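# Return the grip85 gripper to the empty stand slot

## Task

Put the adaptive gripper (tool 'grip85') into the empty slot of the tool stand so that it sits fully home there; if it is not fully seated, the task fails. Then unlock it and take the tool changer well away from the tool, leaving the tool behind and the arm clear. While locked on, the tool counts as part of the arm. Nothing may be knocked or dropped off the table.

## Robot and tools

Robot: a single arm carrying a tool changer on its flange. Two tools exist: grip50 and grip85 (the adaptive gripper). A locked tool is treated as part of the arm, and both grippers close along the changer face's x axis.

Frames. The scene frame has its origin on the table top under the arm base, +z up, and +y to the left when looking along +x. Results report end_effector_position (m) and end_effector_quat_wxyz: the centre of the changer's flat face, whether or not a tool is on. The face's own z axis points away from the arm. grip85's grip point sits at (0, 0, 173) mm in face axes when closed, and 13 mm closer when fully open. The printed position may be slightly off at long reach.

execute_actions takes "actions": an empty list (only returns the state), one wait {"steps": n} with n up to 300 counted from the previous result, or one action {"rows": [...], "steps": up to 15}. Each step lasts 1/30 s, and if there are fewer rows than steps the last row repeats. Optional "pictures": false drops the images. A refused call sends nothing.

A row holds 13 numbers, each in [-1, 1]: dx, dy, dz, rx, ry, rz, tool/lock, grip50_position, grip50_force_limit, grip50_speed, grip85_position, grip85_force_limit, grip85_speed. The first six are an offset, expressed in the changer face's own axes, from the face pose in the most recent result that showed it (or from the current pose if none has yet, and for later calls in the same reply). Every row counts from that same reference, not from the prior row. 1.0 equals 0.6 m or 180 degrees; rx, ry, rz form a single rotation vector. All zeros means go back to the reference pose, not stand still. Each step the command is clipped to within 100 mm and 16 degrees of the measured pose, and motion trails commands by about 0.17 s.

tool/lock: above zero locks the changer onto a plate against its face, below zero unlocks; each takes about 1 s, and 0 keeps the last command. grip85_position: +1 fully open (85 mm), pads meet near -0.8, -1 closes until blocked. Force limit -1..+1 maps to about 20..235 N (grip85) or 185 N (grip50); speed -1..+1 maps to about 20..150 mm/s. Tool-named commands work only when tool_id names that tool and its readings show numbers.

move: {"target": one 13-number row, offsets as above, "speed": 0.002 to 0.5 m/s (default 0.25; rotation capped at double that in rad/s), "stop_force": optional 13 to 80 N}. It drives the face on a straight path of 0.5 to 10 s toward the target and does not avoid obstacles. With stop_force, the path halts once push against the motion rises that much, then backs off two steps and holds; only trust this on slow, non-rotating moves, and omit it when leaving a surface. The arm is stiff: targets beyond a firm contact can fault. The result adds a move: line giving the ending (done, contact, off_target, moving, held, fault), limits (paced = clipped, held = some steps blocked) and the distance left.

wait: {"seconds": 0 to 10}, nothing new sent. zoom_image: {"camera": cam_high, cam_low or cam_wrist, "region": [x0, y0, x1, y1]} in pixels of that 504x504 image, at most 504x504. finished_scene: {"scene": number} ends the scene and grades it; irreversible.

Result lines: the pose and velocities; Wrist force and Wrist torque in face axes (offset up to about 5.5 N, noise up to 3.4 N, saturating near 100 N; pushing on a surface reads as force from the surface into the arm); tool_id, plate_near, locked, unlocked, in_stand, unlock_refused; grip85_object_status (0 moving, 1 blocked opening, 2 blocked closing, 3 at target or pads met) and grip85_position_measured counts (about 3 open, 230 pads meet). "pose unreachable" or HELD means the clearance check altered or blocked a command. "Hand target" shows where the controller is currently driving. The simulation keeps running between calls.

Stowing a tool. The plate hangs in a fork with 10 mm stops; it fits only with the face's -y axis toward the fork's open side. Fork arms lie 40 to 70 mm either side of slot centre along face x, their front ends 45 mm toward the open side, tops 18 mm below a hung plate's face. Slots are spaced 180 mm apart. Removal is: lift 10-30 mm (about 20), slide at least 110 mm out in face -y, then rise. To put it back, reverse that: approach above and in front of the empty slot, lower to roughly 20 mm above the seated height, slide in along face +y, lower until in_stand reads 1. Then hold still, send lock -1, and wait for unlocked to read 1. Unlock is refused anywhere except in the stand. Finally back the bare changer away from the plate (for example along face -z, off the plate, then away) without stop_force, and go well clear.

Avoid: joint torque at load limit (elbow 138, wrist joints 49.6 N m) or any 150 N outside force, which freezes the arm for 10 s; fast impacts; motor overheating from holding loads (MOTOR HOT from 70 °C, brakes at 85 °C); knocking the stand or objects off the table.

Each tool is called after "Request:" as name(argument=value, ...), one argument or row to a line, values as JSON.

## Session

I'll start by looking at the current state of the scene.

Request:
execute_actions(
  actions=[],
)

Scene clock: 0.00 s of 6000.00 s.
end_effector_position=(+0.8680, -0.3604, +0.3937) locked=0 unlocked=1 plate_near=0 in_stand=0 unlock_refused=0 tool_id=none grip50_position_measured=n/a grip50_object_status=n/a grip85_position_measured=n/a grip85_object_status=n/a end_effector_quat_wxyz=(+0.192, +0.669, -0.481, -0.532) end_effector_velocity=(-0.001, -0.000, -0.001) end_effector_angular_velocity=(+0.002, +0.002, +0.000)
Joint positions: [-0.486 -0.661  0.669 -0.387 -1.809  2.446]
Joint velocities: [-0.    -0.     0.003  0.    -0.001 -0.001]
Motor temperatures (°C, as the motors report them): [20 21 19 30 26 27]
Wrist force (N, on the end effector, along its own x y z axes, offset not removed): no reading
Wrist torque (N m, same axes, about the end effector's origin, offset not removed): no reading
Hand target: +0.868, -0.360, +0.394; +0.192, +0.669, -0.481, -0.532

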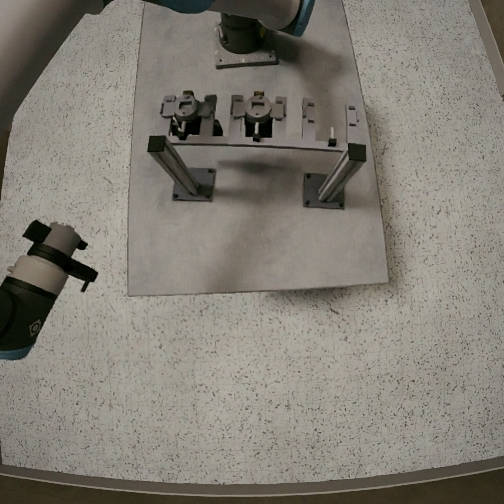

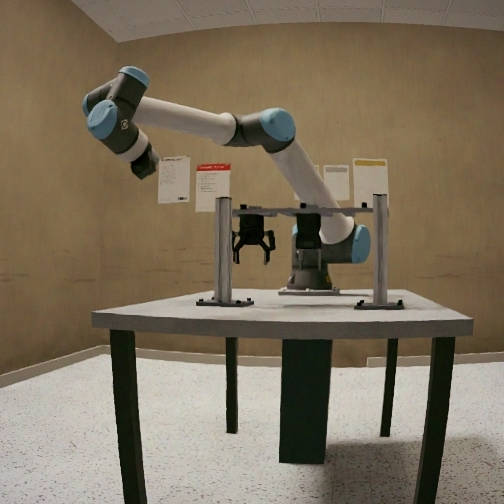

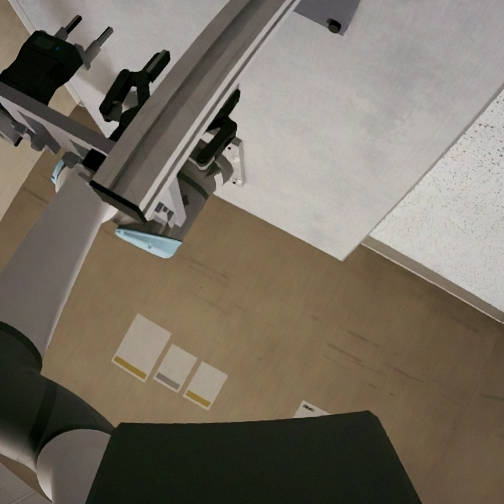

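Request:
zoom_image(
  camera="cam_high",
  region=[130, 0, 390, 220],
)

Request:
zoom_image(
  camera="cam_low",
  region=[180, 170, 420, 330],
)

Region (130, 0, 390, 220) of cam_high's 504x504 image, scaled by 1.938, with more detail than that image has; it fills the top 426 rows of this view, and the rest is white.

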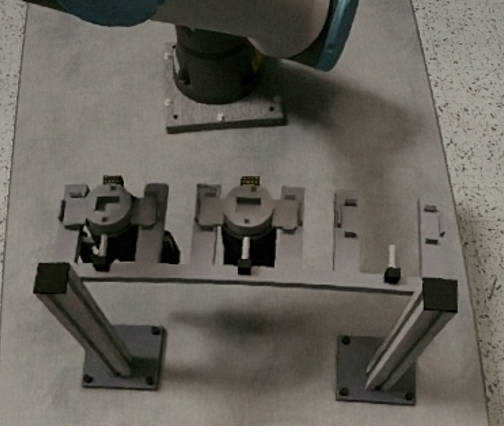

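Region (180, 170, 420, 330) of cam_low's 504x504 image, scaled by 2.100, with more detail than that image has.

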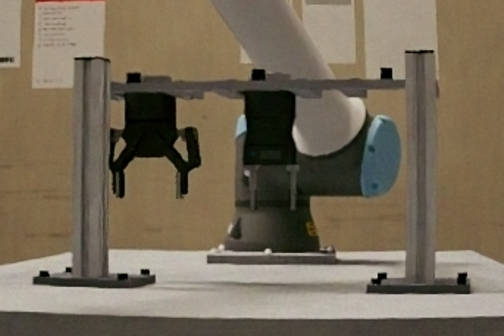

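Request:
move(
  target=[-0.372, 0.2585, 0.6058, -0.2221, 0.473, -0.7511, 0, 1, 0, 0, 1, 0, 0],
  speed=0.4,
)

Scene clock: 85.83 s of 6000.00 s.
end_effector_position=(+0.4802, -0.1494, +0.4986) locked=0 unlocked=1 plate_near=0 in_stand=0 unlock_refused=0 tool_id=none grip50_position_measured=n/a grip50_object_status=n/a grip85_position_measured=n/a grip85_object_status=n/a end_effector_quat_wxyz=(+0.001, +0.707, +0.707, -0.001) end_effector_velocity=(-0.001, +0.000, +0.001) end_effector_angular_velocity=(+0.007, -0.003, +0.008)
Joint positions: [-0.609 -1.926  2.083 -1.729 -1.572 -0.655]
Joint velocities: [-0.003 -0.003  0.     0.005  0.007 -0.012]
Motor temperatures (°C, as the motors report them): [20 21 20 30 26 27]
Wrist force (N, on the end effector, along its own x y z axes, offset not removed): [2.5 0.2 0.7]
Wrist torque (N m, same axes, about the end effector's origin, offset not removed): [0.43 -0.59 0.12]
Hand target: +0.480, -0.149, +0.499; +0.000, +0.707, +0.707, -0.001
Off the commanded pose: 0.002 m, 0 deg.
After step 90, 78.67 s passed at rest.
move: done

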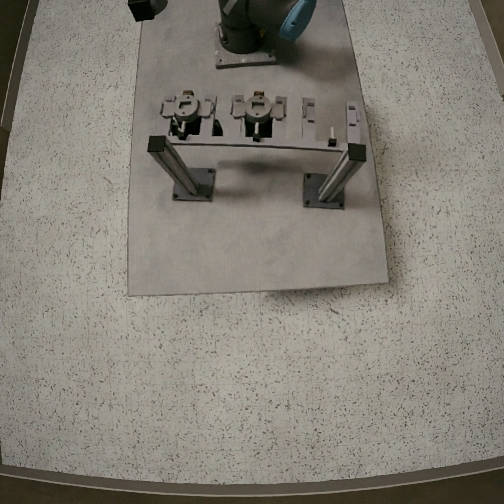

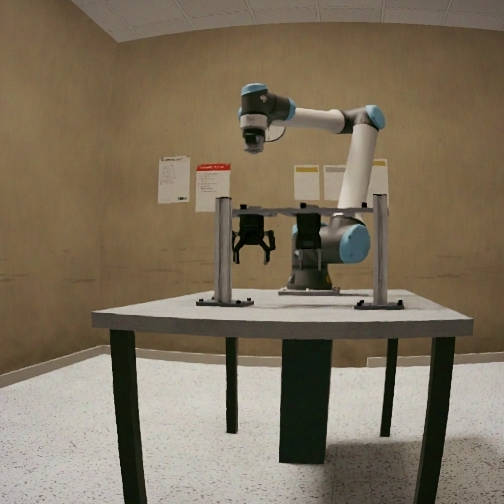

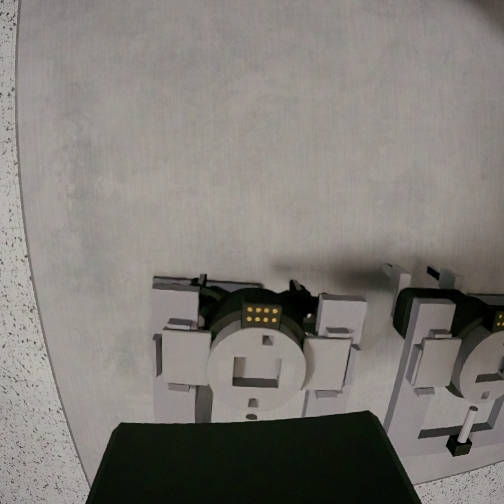

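Request:
zoom_image(
  camera="cam_wrist",
  region=[130, 250, 390, 450],
)

Region (130, 250, 390, 450) of cam_wrist's 504x504 image, scaled by 1.938, with more detail than that image has; it fills the top 388 rows of this view, and the rest is white.

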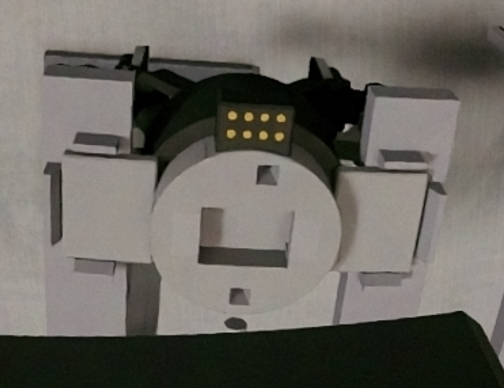

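Request:
zoom_image(
  camera="cam_low",
  region=[210, 80, 310, 180],
)

Region (210, 80, 310, 180) of cam_low's 504x504 image, scaled by 5.040, with more detail than that image has.

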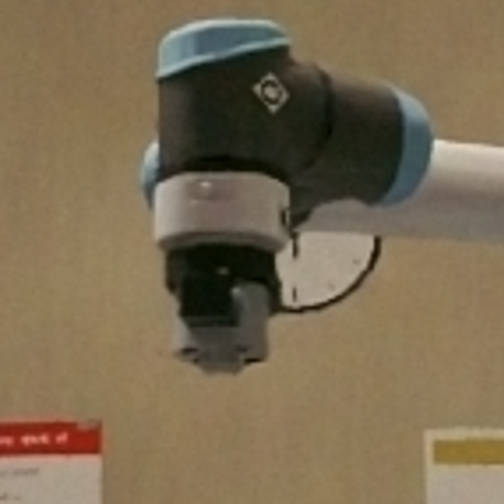

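Request:
zoom_image(
  camera="cam_high",
  region=[110, 0, 240, 160],
)

Region (110, 0, 240, 160) of cam_high's 504x504 image, scaled by 3.150, with more detail than that image has; it fills the left 410 columns of this view, and the rest is white.

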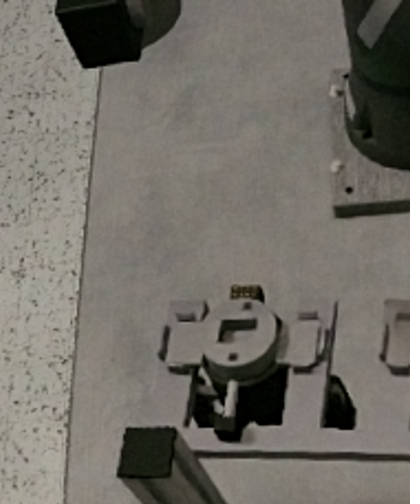

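Request:
move(
  target=[-0.058, -0.1129, 0.3943, 0, 0, 0.02944, 0, 1, 0, 0, 1, 0, 0],
  speed=0.25,
)

Scene clock: 207.40 s of 6000.00 s.
end_effector_position=(+0.4127, -0.1846, +0.2623) locked=0 unlocked=1 plate_near=0 in_stand=0 unlock_refused=0 tool_id=none grip50_position_measured=n/a grip50_object_status=n/a grip85_position_measured=n/a grip85_object_status=n/a end_effector_quat_wxyz=(+0.001, +0.739, +0.674, -0.001) end_effector_velocity=(+0.000, -0.001, -0.001) end_effector_angular_velocity=(-0.000, -0.001, +0.000)
Joint positions: [-0.769 -1.836  2.479 -2.215 -1.571 -0.724]
Joint velocities: [-0.001  0.003  0.001 -0.006  0.001 -0.001]
Motor temperatures (°C, as the motors report them): [20 21 20 30 26 27]
Wrist force (N, on the end effector, along its own x y z axes, offset not removed): [-0.7 -0.2 3.0]
Wrist torque (N m, same axes, about the end effector's origin, offset not removed): [0.35 -0.31 0.11]
Hand target: +0.413, -0.185, +0.262; +0.001, +0.739, +0.674, -0.001
Off the commanded pose: 0.000 m, 0 deg.
After step 90, 117.00 s passed at rest.
move: done

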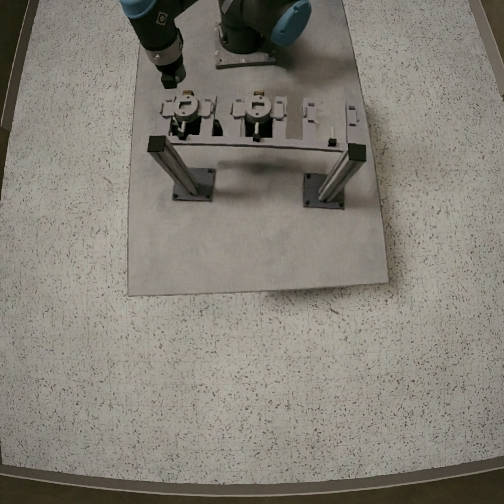

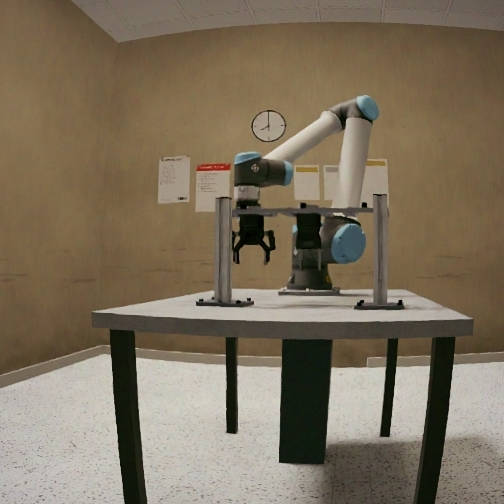

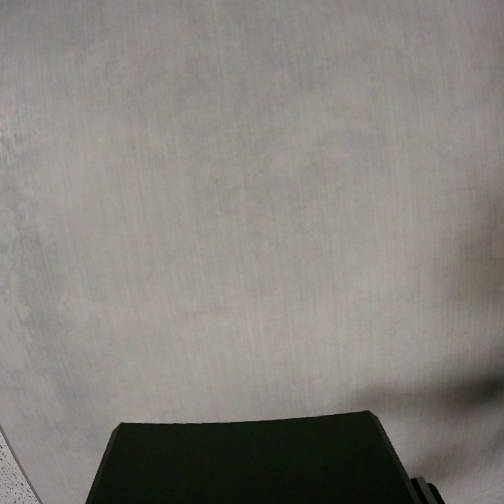

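Request:
zoom_image(
  camera="cam_high",
  region=[140, 50, 230, 140],
)

Request:
zoom_image(
  camera="cam_low",
  region=[205, 150, 305, 250],
)

Region (140, 50, 230, 140) of cam_high's 504x504 image, scaled by 5.600, with more detail than that image has.

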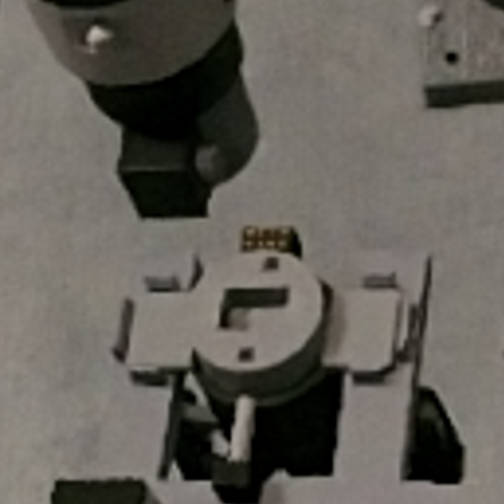

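Region (205, 150, 305, 250) of cam_low's 504x504 image, scaled by 5.040, with more detail than that image has.

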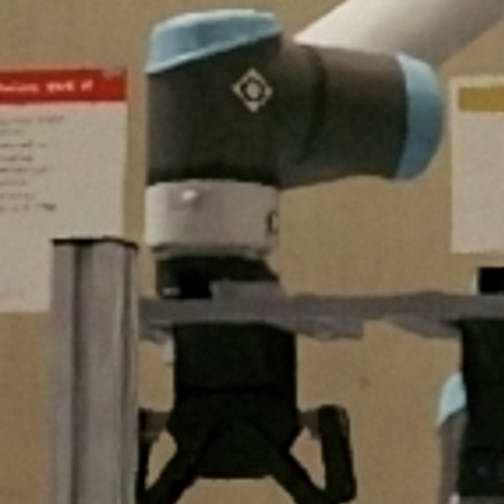

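Request:
move(
  target=[0, 0.0233, 0, 0, 0, 0, 0, 1, 0, 0, 1, 0, 0],
  speed=0.05,
)

Request:
move(
  target=[0, 0.045, 0, 0, 0, 0, 0, 1, 0, 0, 1, 0, 0],
  speed=0.004,
  stop_force=14,
)

Scene clock: 229.00 s of 6000.00 s.
end_effector_position=(+0.4265, -0.1859, +0.2623) locked=0 unlocked=1 plate_near=0 in_stand=0 unlock_refused=0 tool_id=none grip50_position_measured=n/a grip50_object_status=n/a grip85_position_measured=n/a grip85_object_status=n/a end_effector_quat_wxyz=(+0.001, +0.739, +0.674, -0.001) end_effector_velocity=(+0.001, +0.000, -0.000) end_effector_angular_velocity=(+0.000, -0.000, -0.000)
Joint positions: [-0.748 -1.806  2.459 -2.225 -1.571 -0.702]
Joint velocities: [ 0.002  0.003 -0.002 -0.001  0.     0.002]
Motor temperatures (°C, as the motors report them): [20 21 20 30 26 27]
Wrist force (N, on the end effector, along its own x y z axes, offset not removed): [-1.9 0.7 2.8]
Wrist torque (N m, same axes, about the end effector's origin, offset not removed): [0.45 -0.33 0.04]
Hand target: +0.427, -0.186, +0.262; +0.001, +0.739, +0.674, -0.001
Off the commanded pose: 0.000 m, 0 deg.
After step 90, 17.80 s passed at rest.
move: done

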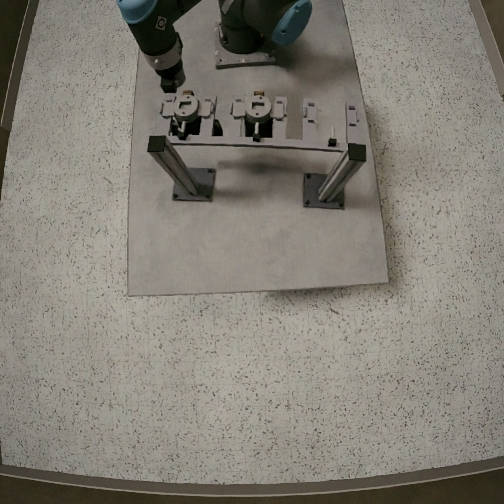

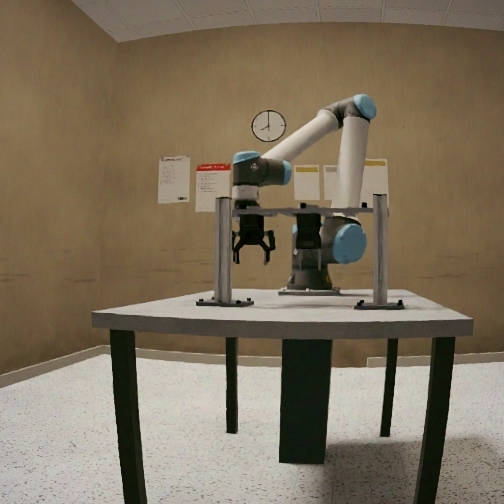

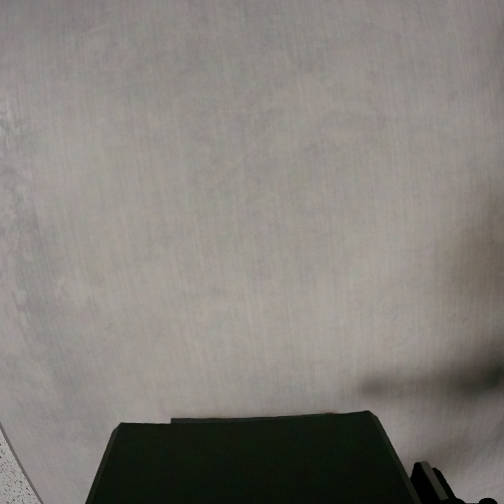

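Scene clock: 232.03 s of 6000.00 s.
end_effector_position=(+0.4371, -0.1869, +0.2623) locked=0 unlocked=1 plate_near=0 in_stand=0 unlock_refused=0 tool_id=none grip50_position_measured=n/a grip50_object_status=n/a grip85_position_measured=n/a grip85_object_status=n/a end_effector_quat_wxyz=(+0.000, +0.739, +0.674, -0.001) end_effector_velocity=(-0.000, -0.001, +0.001) end_effector_angular_velocity=(-0.001, -0.003, +0.001)
Joint positions: [-0.732 -1.784  2.443 -2.231 -1.572 -0.687]
Joint velocities: [-0.003 -0.002 -0.    -0.     0.001 -0.003]
Motor temperatures (°C, as the motors report them): [20 21 20 30 26 27]
Wrist force (N, on the end effector, along its own x y z axes, offset not removed): [1.5 -29.1 7.4]
Wrist torque (N m, same axes, about the end effector's origin, offset not removed): [0.32 -0.42 0.51]
Hand target: +0.437, -0.187, +0.262; +0.001, +0.739, +0.674, -0.001
Off the commanded pose: 0.016 m, 0 deg.
move: contact

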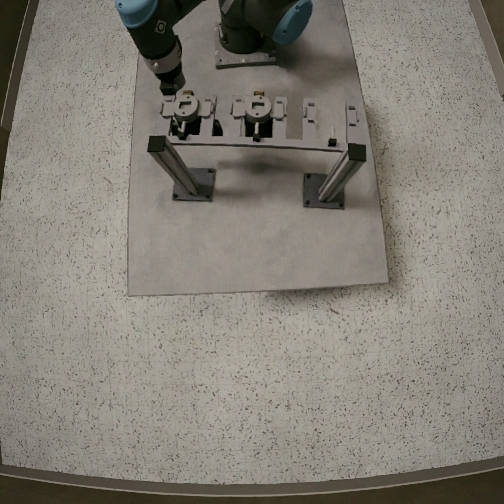

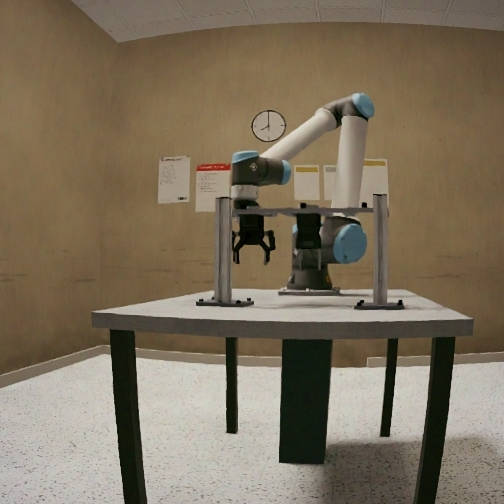

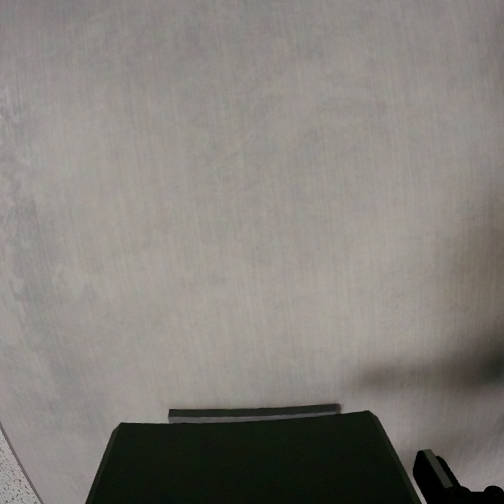

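Request:
zoom_image(
  camera="cam_wrist",
  region=[100, 380, 400, 450],
)

Region (100, 380, 400, 450) of cam_wrist's 504x504 image, scaled by 1.680, with more detail than that image has; it fills the top 118 rows of this view, and the rest is white.

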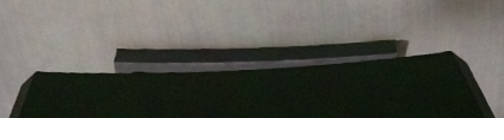

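Request:
zoom_image(
  camera="cam_wrist",
  region=[160, 395, 260, 435],
)

Request:
zoom_image(
  camera="cam_wrist",
  region=[250, 395, 350, 435],
)

Region (160, 395, 260, 435) of cam_wrist's 504x504 image, scaled by 5.040, with more detail than that image has; it fills the top 202 rows of this view, and the rest is white.

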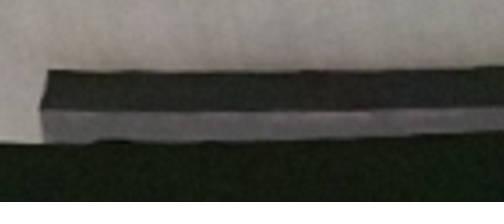

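Region (250, 395, 350, 435) of cam_wrist's 504x504 image, scaled by 5.040, with more detail than that image has; it fills the top 202 rows of this view, and the rest is white.

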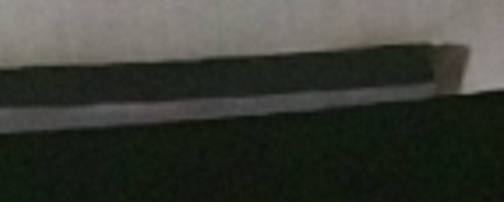

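Request:
move(
  target=[-0.0865, -0.0106, 0, 0, 0, 0.00833, 0, 1, 0, 0, 1, 0, 0],
  speed=0.1,
)

Request:
move(
  target=[0, 0.1223, 0, 0, 0, 0, 0, 1, 0, 0, 1, 0, 0],
  speed=0.1,
)

Request:
move(
  target=[0.035, 0, 0, 0, 0, 0, 0, 1, 0, 0, 1, 0, 0],
  speed=0.004,
  stop_force=14,
)

Scene clock: 290.63 s of 6000.00 s.
end_effector_position=(+0.4259, -0.2377, +0.2624) locked=0 unlocked=1 plate_near=0 in_stand=0 unlock_refused=0 tool_id=none grip50_position_measured=n/a grip50_object_status=n/a grip85_position_measured=n/a grip85_object_status=n/a end_effector_quat_wxyz=(+0.000, +0.748, +0.664, -0.001) end_effector_velocity=(-0.000, -0.001, +0.000) end_effector_angular_velocity=(+0.000, -0.000, +0.001)
Joint positions: [-0.827 -1.757  2.424 -2.238 -1.571 -0.756]
Joint velocities: [-0.002  0.001 -0.001 -0.     0.001 -0.003]
Motor temperatures (°C, as the motors report them): [20 21 20 30 26 27]
Wrist force (N, on the end effector, along its own x y z axes, offset not removed): [0.6 -1.3 2.9]
Wrist torque (N m, same axes, about the end effector's origin, offset not removed): [0.32 -0.40 0.09]
Hand target: +0.426, -0.238, +0.262; +0.000, +0.748, +0.664, -0.001
Off the commanded pose: 0.000 m, 0 deg.
After step 90, 54.63 s passed at rest.
move: done

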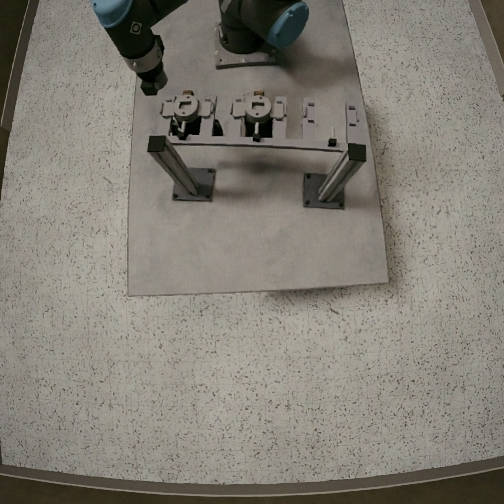

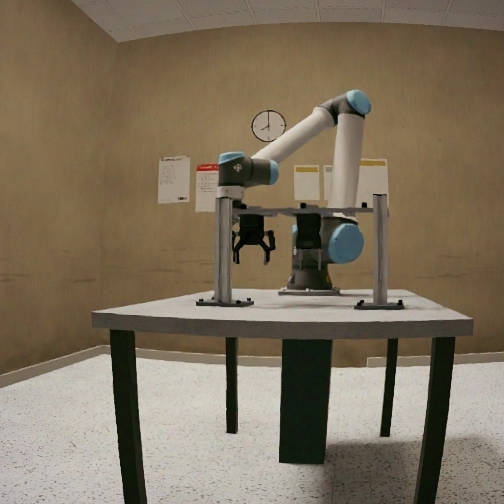

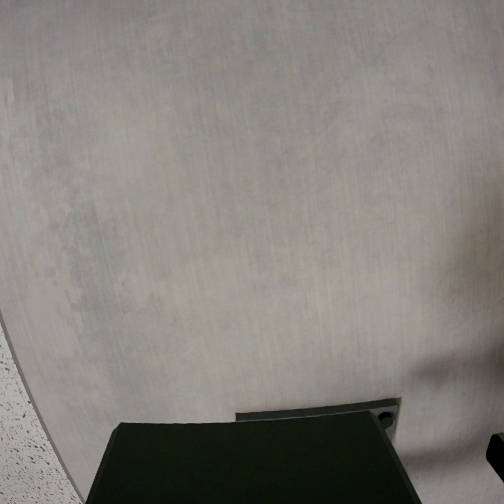

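Scene clock: 291.83 s of 6000.00 s.
end_effector_position=(+0.4986, -0.2465, +0.2625) locked=0 unlocked=1 plate_near=0 in_stand=0 unlock_refused=0 tool_id=none grip50_position_measured=n/a grip50_object_status=n/a grip85_position_measured=n/a grip85_object_status=n/a end_effector_quat_wxyz=(+0.000, +0.748, +0.664, -0.001) end_effector_velocity=(+0.002, +0.001, -0.000) end_effector_angular_velocity=(-0.001, +0.001, +0.002)
Joint positions: [-0.731 -1.625  2.313 -2.259 -1.572 -0.659]
Joint velocities: [ 0.004  0.003 -0.002 -0.    -0.002  0.002]
Motor temperatures (°C, as the motors report them): [20 21 20 30 26 27]
Wrist force (N, on the end effector, along its own x y z axes, offset not removed): [-3.7 -0.3 2.5]
Wrist torque (N m, same axes, about the end effector's origin, offset not removed): [0.37 -0.17 0.06]
Hand target: +0.499, -0.247, +0.263; +0.000, +0.748, +0.664, -0.001
Off the commanded pose: 0.000 m, 0 deg.
move: done

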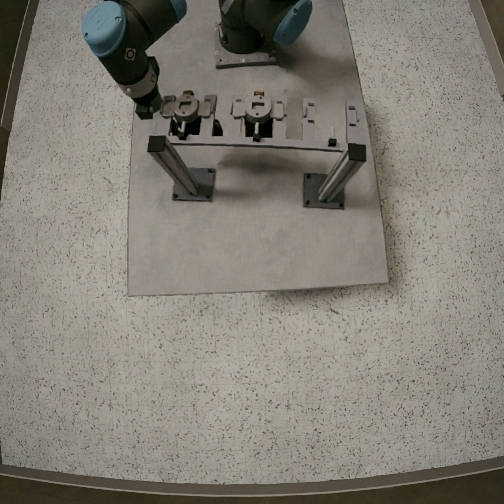

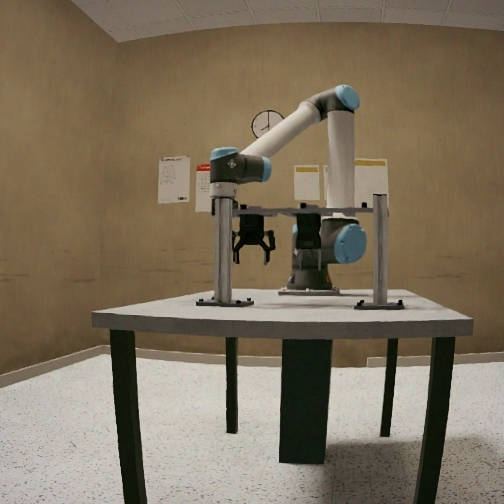

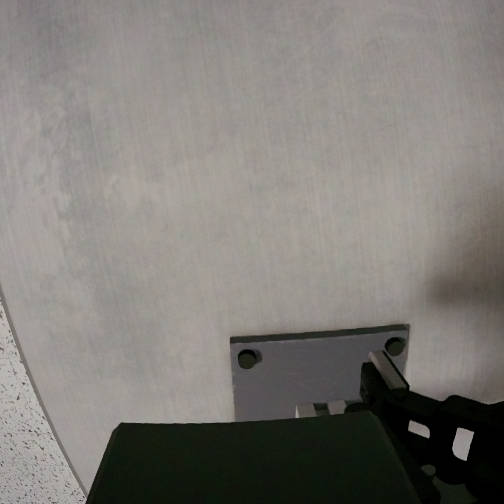

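Scene clock: 294.30 s of 6000.00 s.
end_effector_position=(+0.4995, -0.2382, +0.2626) locked=0 unlocked=1 plate_near=0 in_stand=0 unlock_refused=0 tool_id=none grip50_position_measured=n/a grip50_object_status=n/a grip85_position_measured=n/a grip85_object_status=n/a end_effector_quat_wxyz=(+0.001, +0.748, +0.664, -0.001) end_effector_velocity=(-0.000, +0.000, -0.000) end_effector_angular_velocity=(+0.002, -0.001, +0.000)
Joint positions: [-0.718 -1.63   2.318 -2.259 -1.572 -0.646]
Joint velocities: [-0.001  0.     0.001 -0.     0.002 -0.001]
Motor temperatures (°C, as the motors report them): [20 21 20 30 26 27]
Wrist force (N, on the end effector, along its own x y z axes, offset not removed): [-28.9 2.3 2.3]
Wrist torque (N m, same axes, about the end effector's origin, offset not removed): [0.40 0.03 0.17]
Hand target: +0.500, -0.238, +0.262; +0.000, +0.748, +0.664, -0.001
Off the commanded pose: 0.013 m, 0 deg.
move: contact

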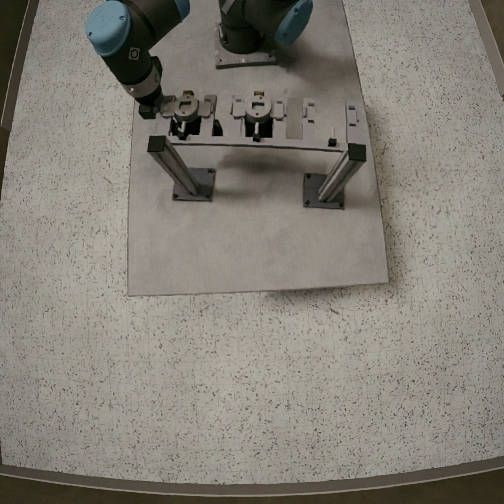

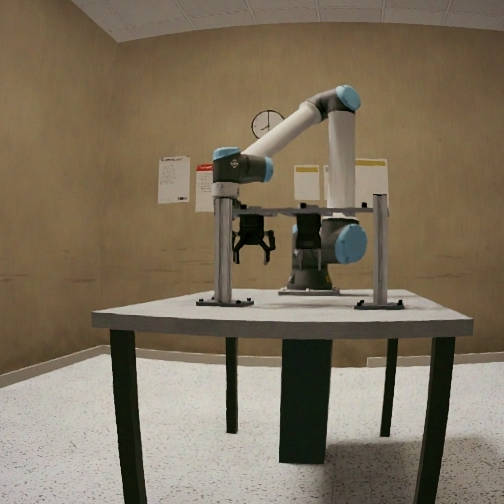

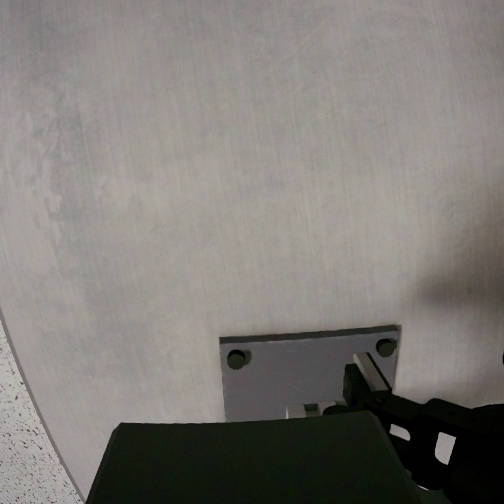

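Request:
move(
  target=[-0.0133, -0.1462, 0, 0, 0, 0, 0, 1, 0, 0, 1, 0, 0],
  speed=0.12,
)

Request:
move(
  target=[0.8742, 0, 0, 0, 0, 0, 0, 1, 0, 0, 1, 0, 0],
  speed=0.3,
)

Scene clock: 321.13 s of 6000.00 s.
end_effector_position=(+0.4117, -0.2356, +0.2624) locked=0 unlocked=1 plate_near=0 in_stand=0 unlock_refused=0 tool_id=none grip50_position_measured=n/a grip50_object_status=n/a grip85_position_measured=n/a grip85_object_status=n/a end_effector_quat_wxyz=(+0.000, +0.748, +0.664, -0.001) end_effector_velocity=(-0.002, -0.000, -0.001) end_effector_angular_velocity=(+0.001, +0.001, -0.000)
Joint positions: [-0.849 -1.786  2.445 -2.23  -1.572 -0.777]
Joint velocities: [-0.004 -0.003  0.003  0.001 -0.    -0.004]
Motor temperatures (°C, as the motors report them): [20 21 20 30 26 27]
Wrist force (N, on the end effector, along its own x y z axes, offset not removed): [-0.5 1.9 1.5]
Wrist torque (N m, same axes, about the end effector's origin, offset not removed): [0.48 -0.29 0.26]
Hand target: +0.412, -0.236, +0.262; +0.000, +0.748, +0.664, -0.001
Off the commanded pose: 0.000 m, 0 deg.
After step 90, 22.60 s passed at rest.
move: done

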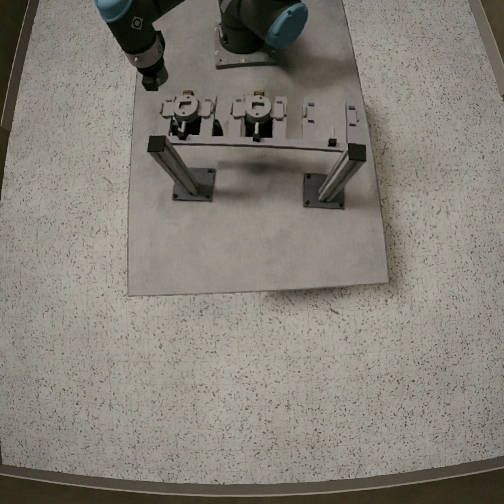

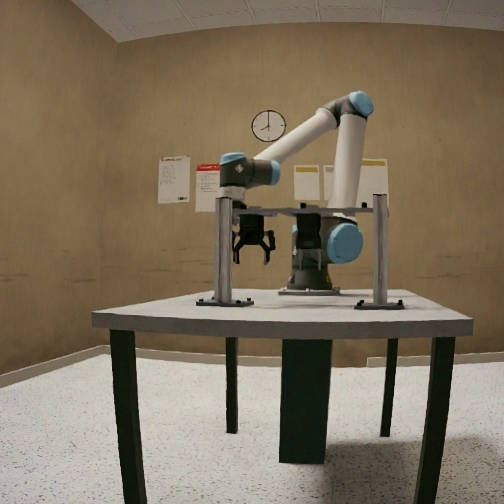

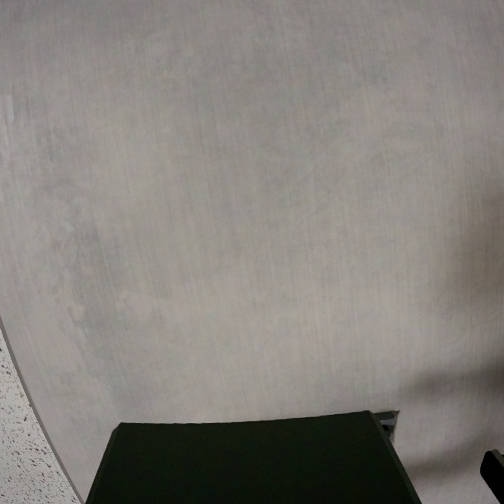

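Scene clock: 323.53 s of 6000.00 s.
end_effector_position=(+0.4743, +0.2843, +0.2608) locked=0 unlocked=1 plate_near=0 in_stand=0 unlock_refused=0 tool_id=none grip50_position_measured=n/a grip50_object_status=n/a grip85_position_measured=n/a grip85_object_status=n/a end_effector_quat_wxyz=(+0.001, +0.748, +0.664, -0.002) end_effector_velocity=(+0.001, +0.001, +0.000) end_effector_angular_velocity=(-0.001, -0.001, -0.000)
Joint positions: [ 0.268 -1.629  2.319 -2.26  -1.574  0.339]
Joint velocities: [ 0.003  0.002 -0.002 -0.    -0.002  0.003]
Motor temperatures (°C, as the motors report them): [20 21 20 30 26 27]
Wrist force (N, on the end effector, along its own x y z axes, offset not removed): [-0.7 2.2 4.7]
Wrist torque (N m, same axes, about the end effector's origin, offset not removed): [0.51 -0.39 0.11]
Hand target: +0.474, +0.284, +0.261; +0.001, +0.748, +0.664, -0.002
Off the commanded pose: 0.001 m, 0 deg.
move: done

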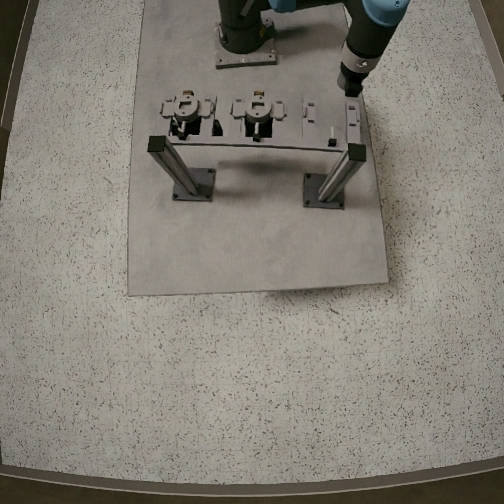

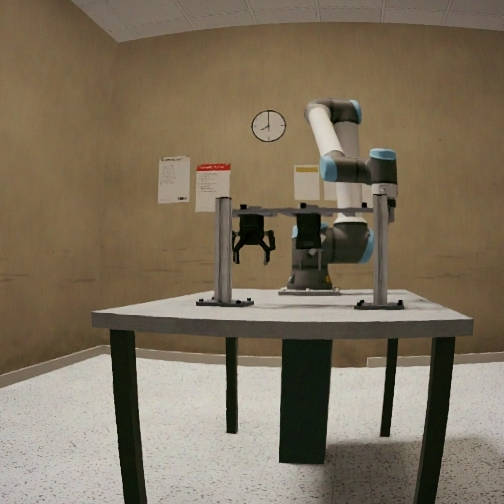

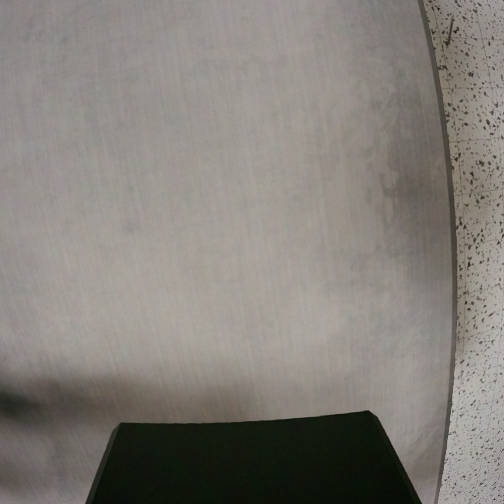

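Request:
zoom_image(
  camera="cam_high",
  region=[295, 60, 385, 150],
)

Request:
zoom_image(
  camera="cam_low",
  region=[330, 170, 420, 240],
)

Region (295, 60, 385, 150) of cam_high's 504x504 image, scaled by 5.600, with more detail than that image has.

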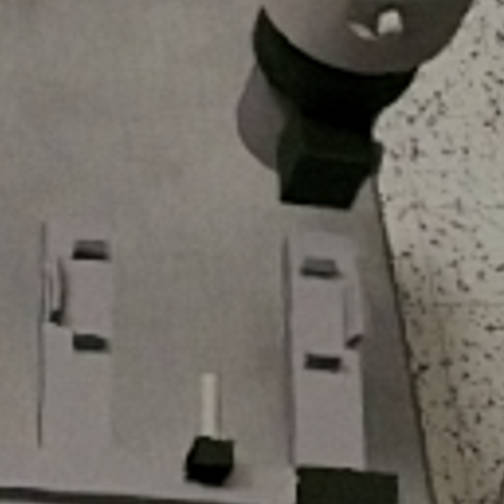

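Region (330, 170, 420, 240) of cam_low's 504x504 image, scaled by 5.600, with more detail than that image has.

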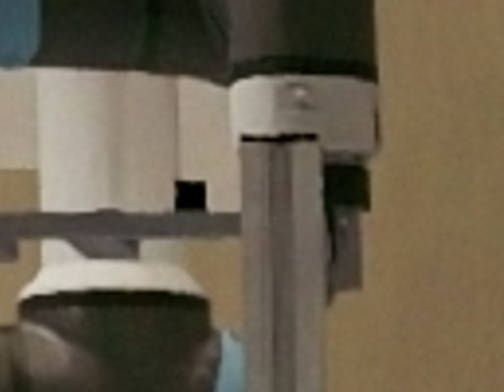

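Request:
move(
  target=[0, 0.02, 0, 0, 0, 0, 0, 1, 0, 0, 1, 0, 0],
  speed=0.05,
)

Request:
move(
  target=[0, 0.035, 0, 0, 0, 0, 0, 1, 0, 0, 1, 0, 0],
  speed=0.004,
  stop_force=14,
)

Scene clock: 336.77 s of 6000.00 s.
end_effector_position=(+0.4861, +0.2829, +0.2609) locked=0 unlocked=1 plate_near=0 in_stand=0 unlock_refused=0 tool_id=none grip50_position_measured=n/a grip50_object_status=n/a grip85_position_measured=n/a grip85_object_status=n/a end_effector_quat_wxyz=(+0.001, +0.748, +0.664, -0.002) end_effector_velocity=(+0.001, -0.001, -0.001) end_effector_angular_velocity=(-0.003, +0.002, -0.001)
Joint positions: [ 0.26  -1.612  2.303 -2.261 -1.574  0.332]
Joint velocities: [-0.002  0.003 -0.     0.    -0.002 -0.001]
Motor temperatures (°C, as the motors report them): [20 21 20 30 26 27]
Wrist force (N, on the end effector, along its own x y z axes, offset not removed): [-1.1 -4.0 2.0]
Wrist torque (N m, same axes, about the end effector's origin, offset not removed): [0.11 -0.22 0.09]
Hand target: +0.486, +0.283, +0.261; +0.001, +0.748, +0.664, -0.002
Off the commanded pose: 0.000 m, 0 deg.
After step 90, 9.47 s passed at rest.
move: done

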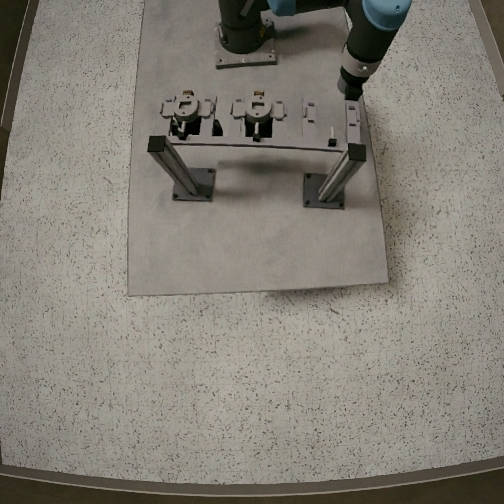

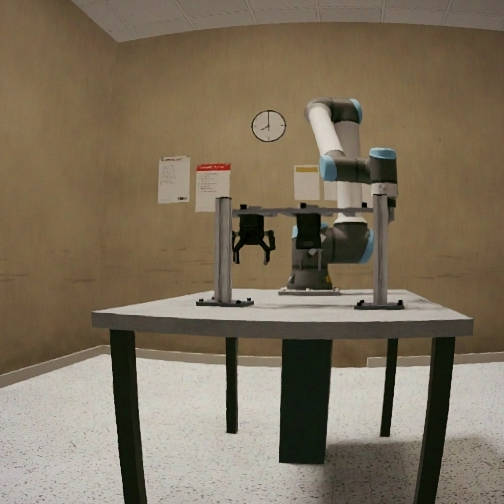

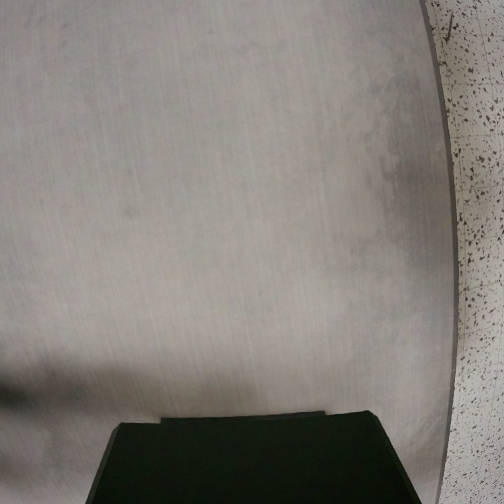

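Scene clock: 339.10 s of 6000.00 s.
end_effector_position=(+0.4939, +0.2820, +0.2608) locked=0 unlocked=1 plate_near=0 in_stand=0 unlock_refused=0 tool_id=none grip50_position_measured=n/a grip50_object_status=n/a grip85_position_measured=n/a grip85_object_status=n/a end_effector_quat_wxyz=(+0.001, +0.748, +0.664, -0.002) end_effector_velocity=(-0.001, -0.001, -0.000) end_effector_angular_velocity=(+0.001, +0.000, -0.003)
Joint positions: [ 0.256 -1.601  2.293 -2.262 -1.574  0.327]
Joint velocities: [-0.002 -0.002  0.002 -0.     0.001  0.001]
Motor temperatures (°C, as the motors report them): [20 21 20 30 26 27]
Wrist force (N, on the end effector, along its own x y z axes, offset not removed): [3.0 -23.3 4.6]
Wrist torque (N m, same axes, about the end effector's origin, offset not removed): [0.25 -0.56 0.13]
Hand target: +0.494, +0.282, +0.261; +0.001, +0.748, +0.664, -0.002
Off the commanded pose: 0.013 m, 0 deg.
move: contact

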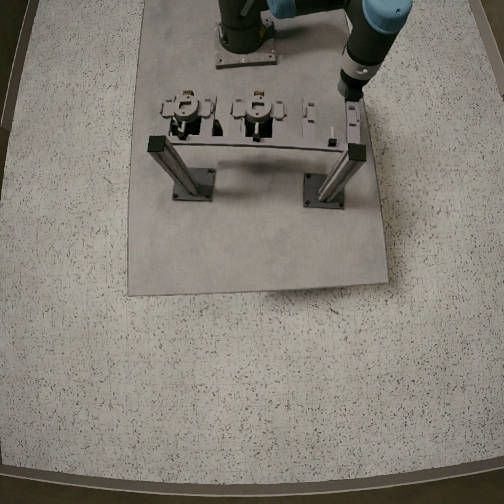

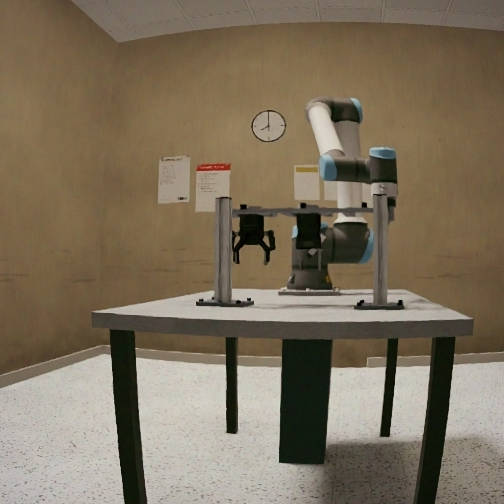

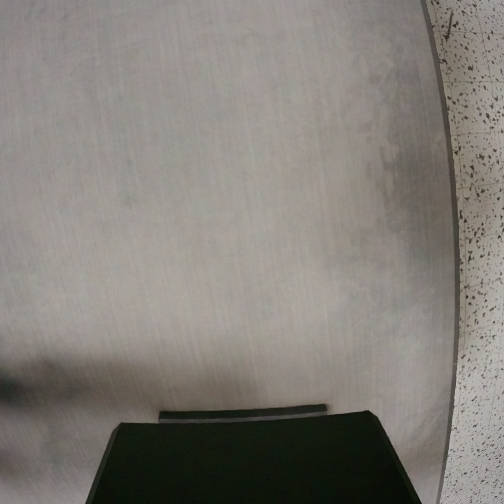

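Request:
zoom_image(
  camera="cam_wrist",
  region=[150, 395, 340, 435],
)

Region (150, 395, 340, 435) of cam_wrist's 504x504 image, scaled by 2.653, with more detail than that image has; it fills the top 106 rows of this view, and the rest is white.

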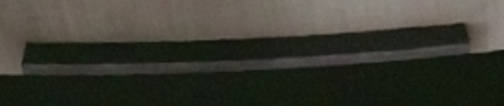

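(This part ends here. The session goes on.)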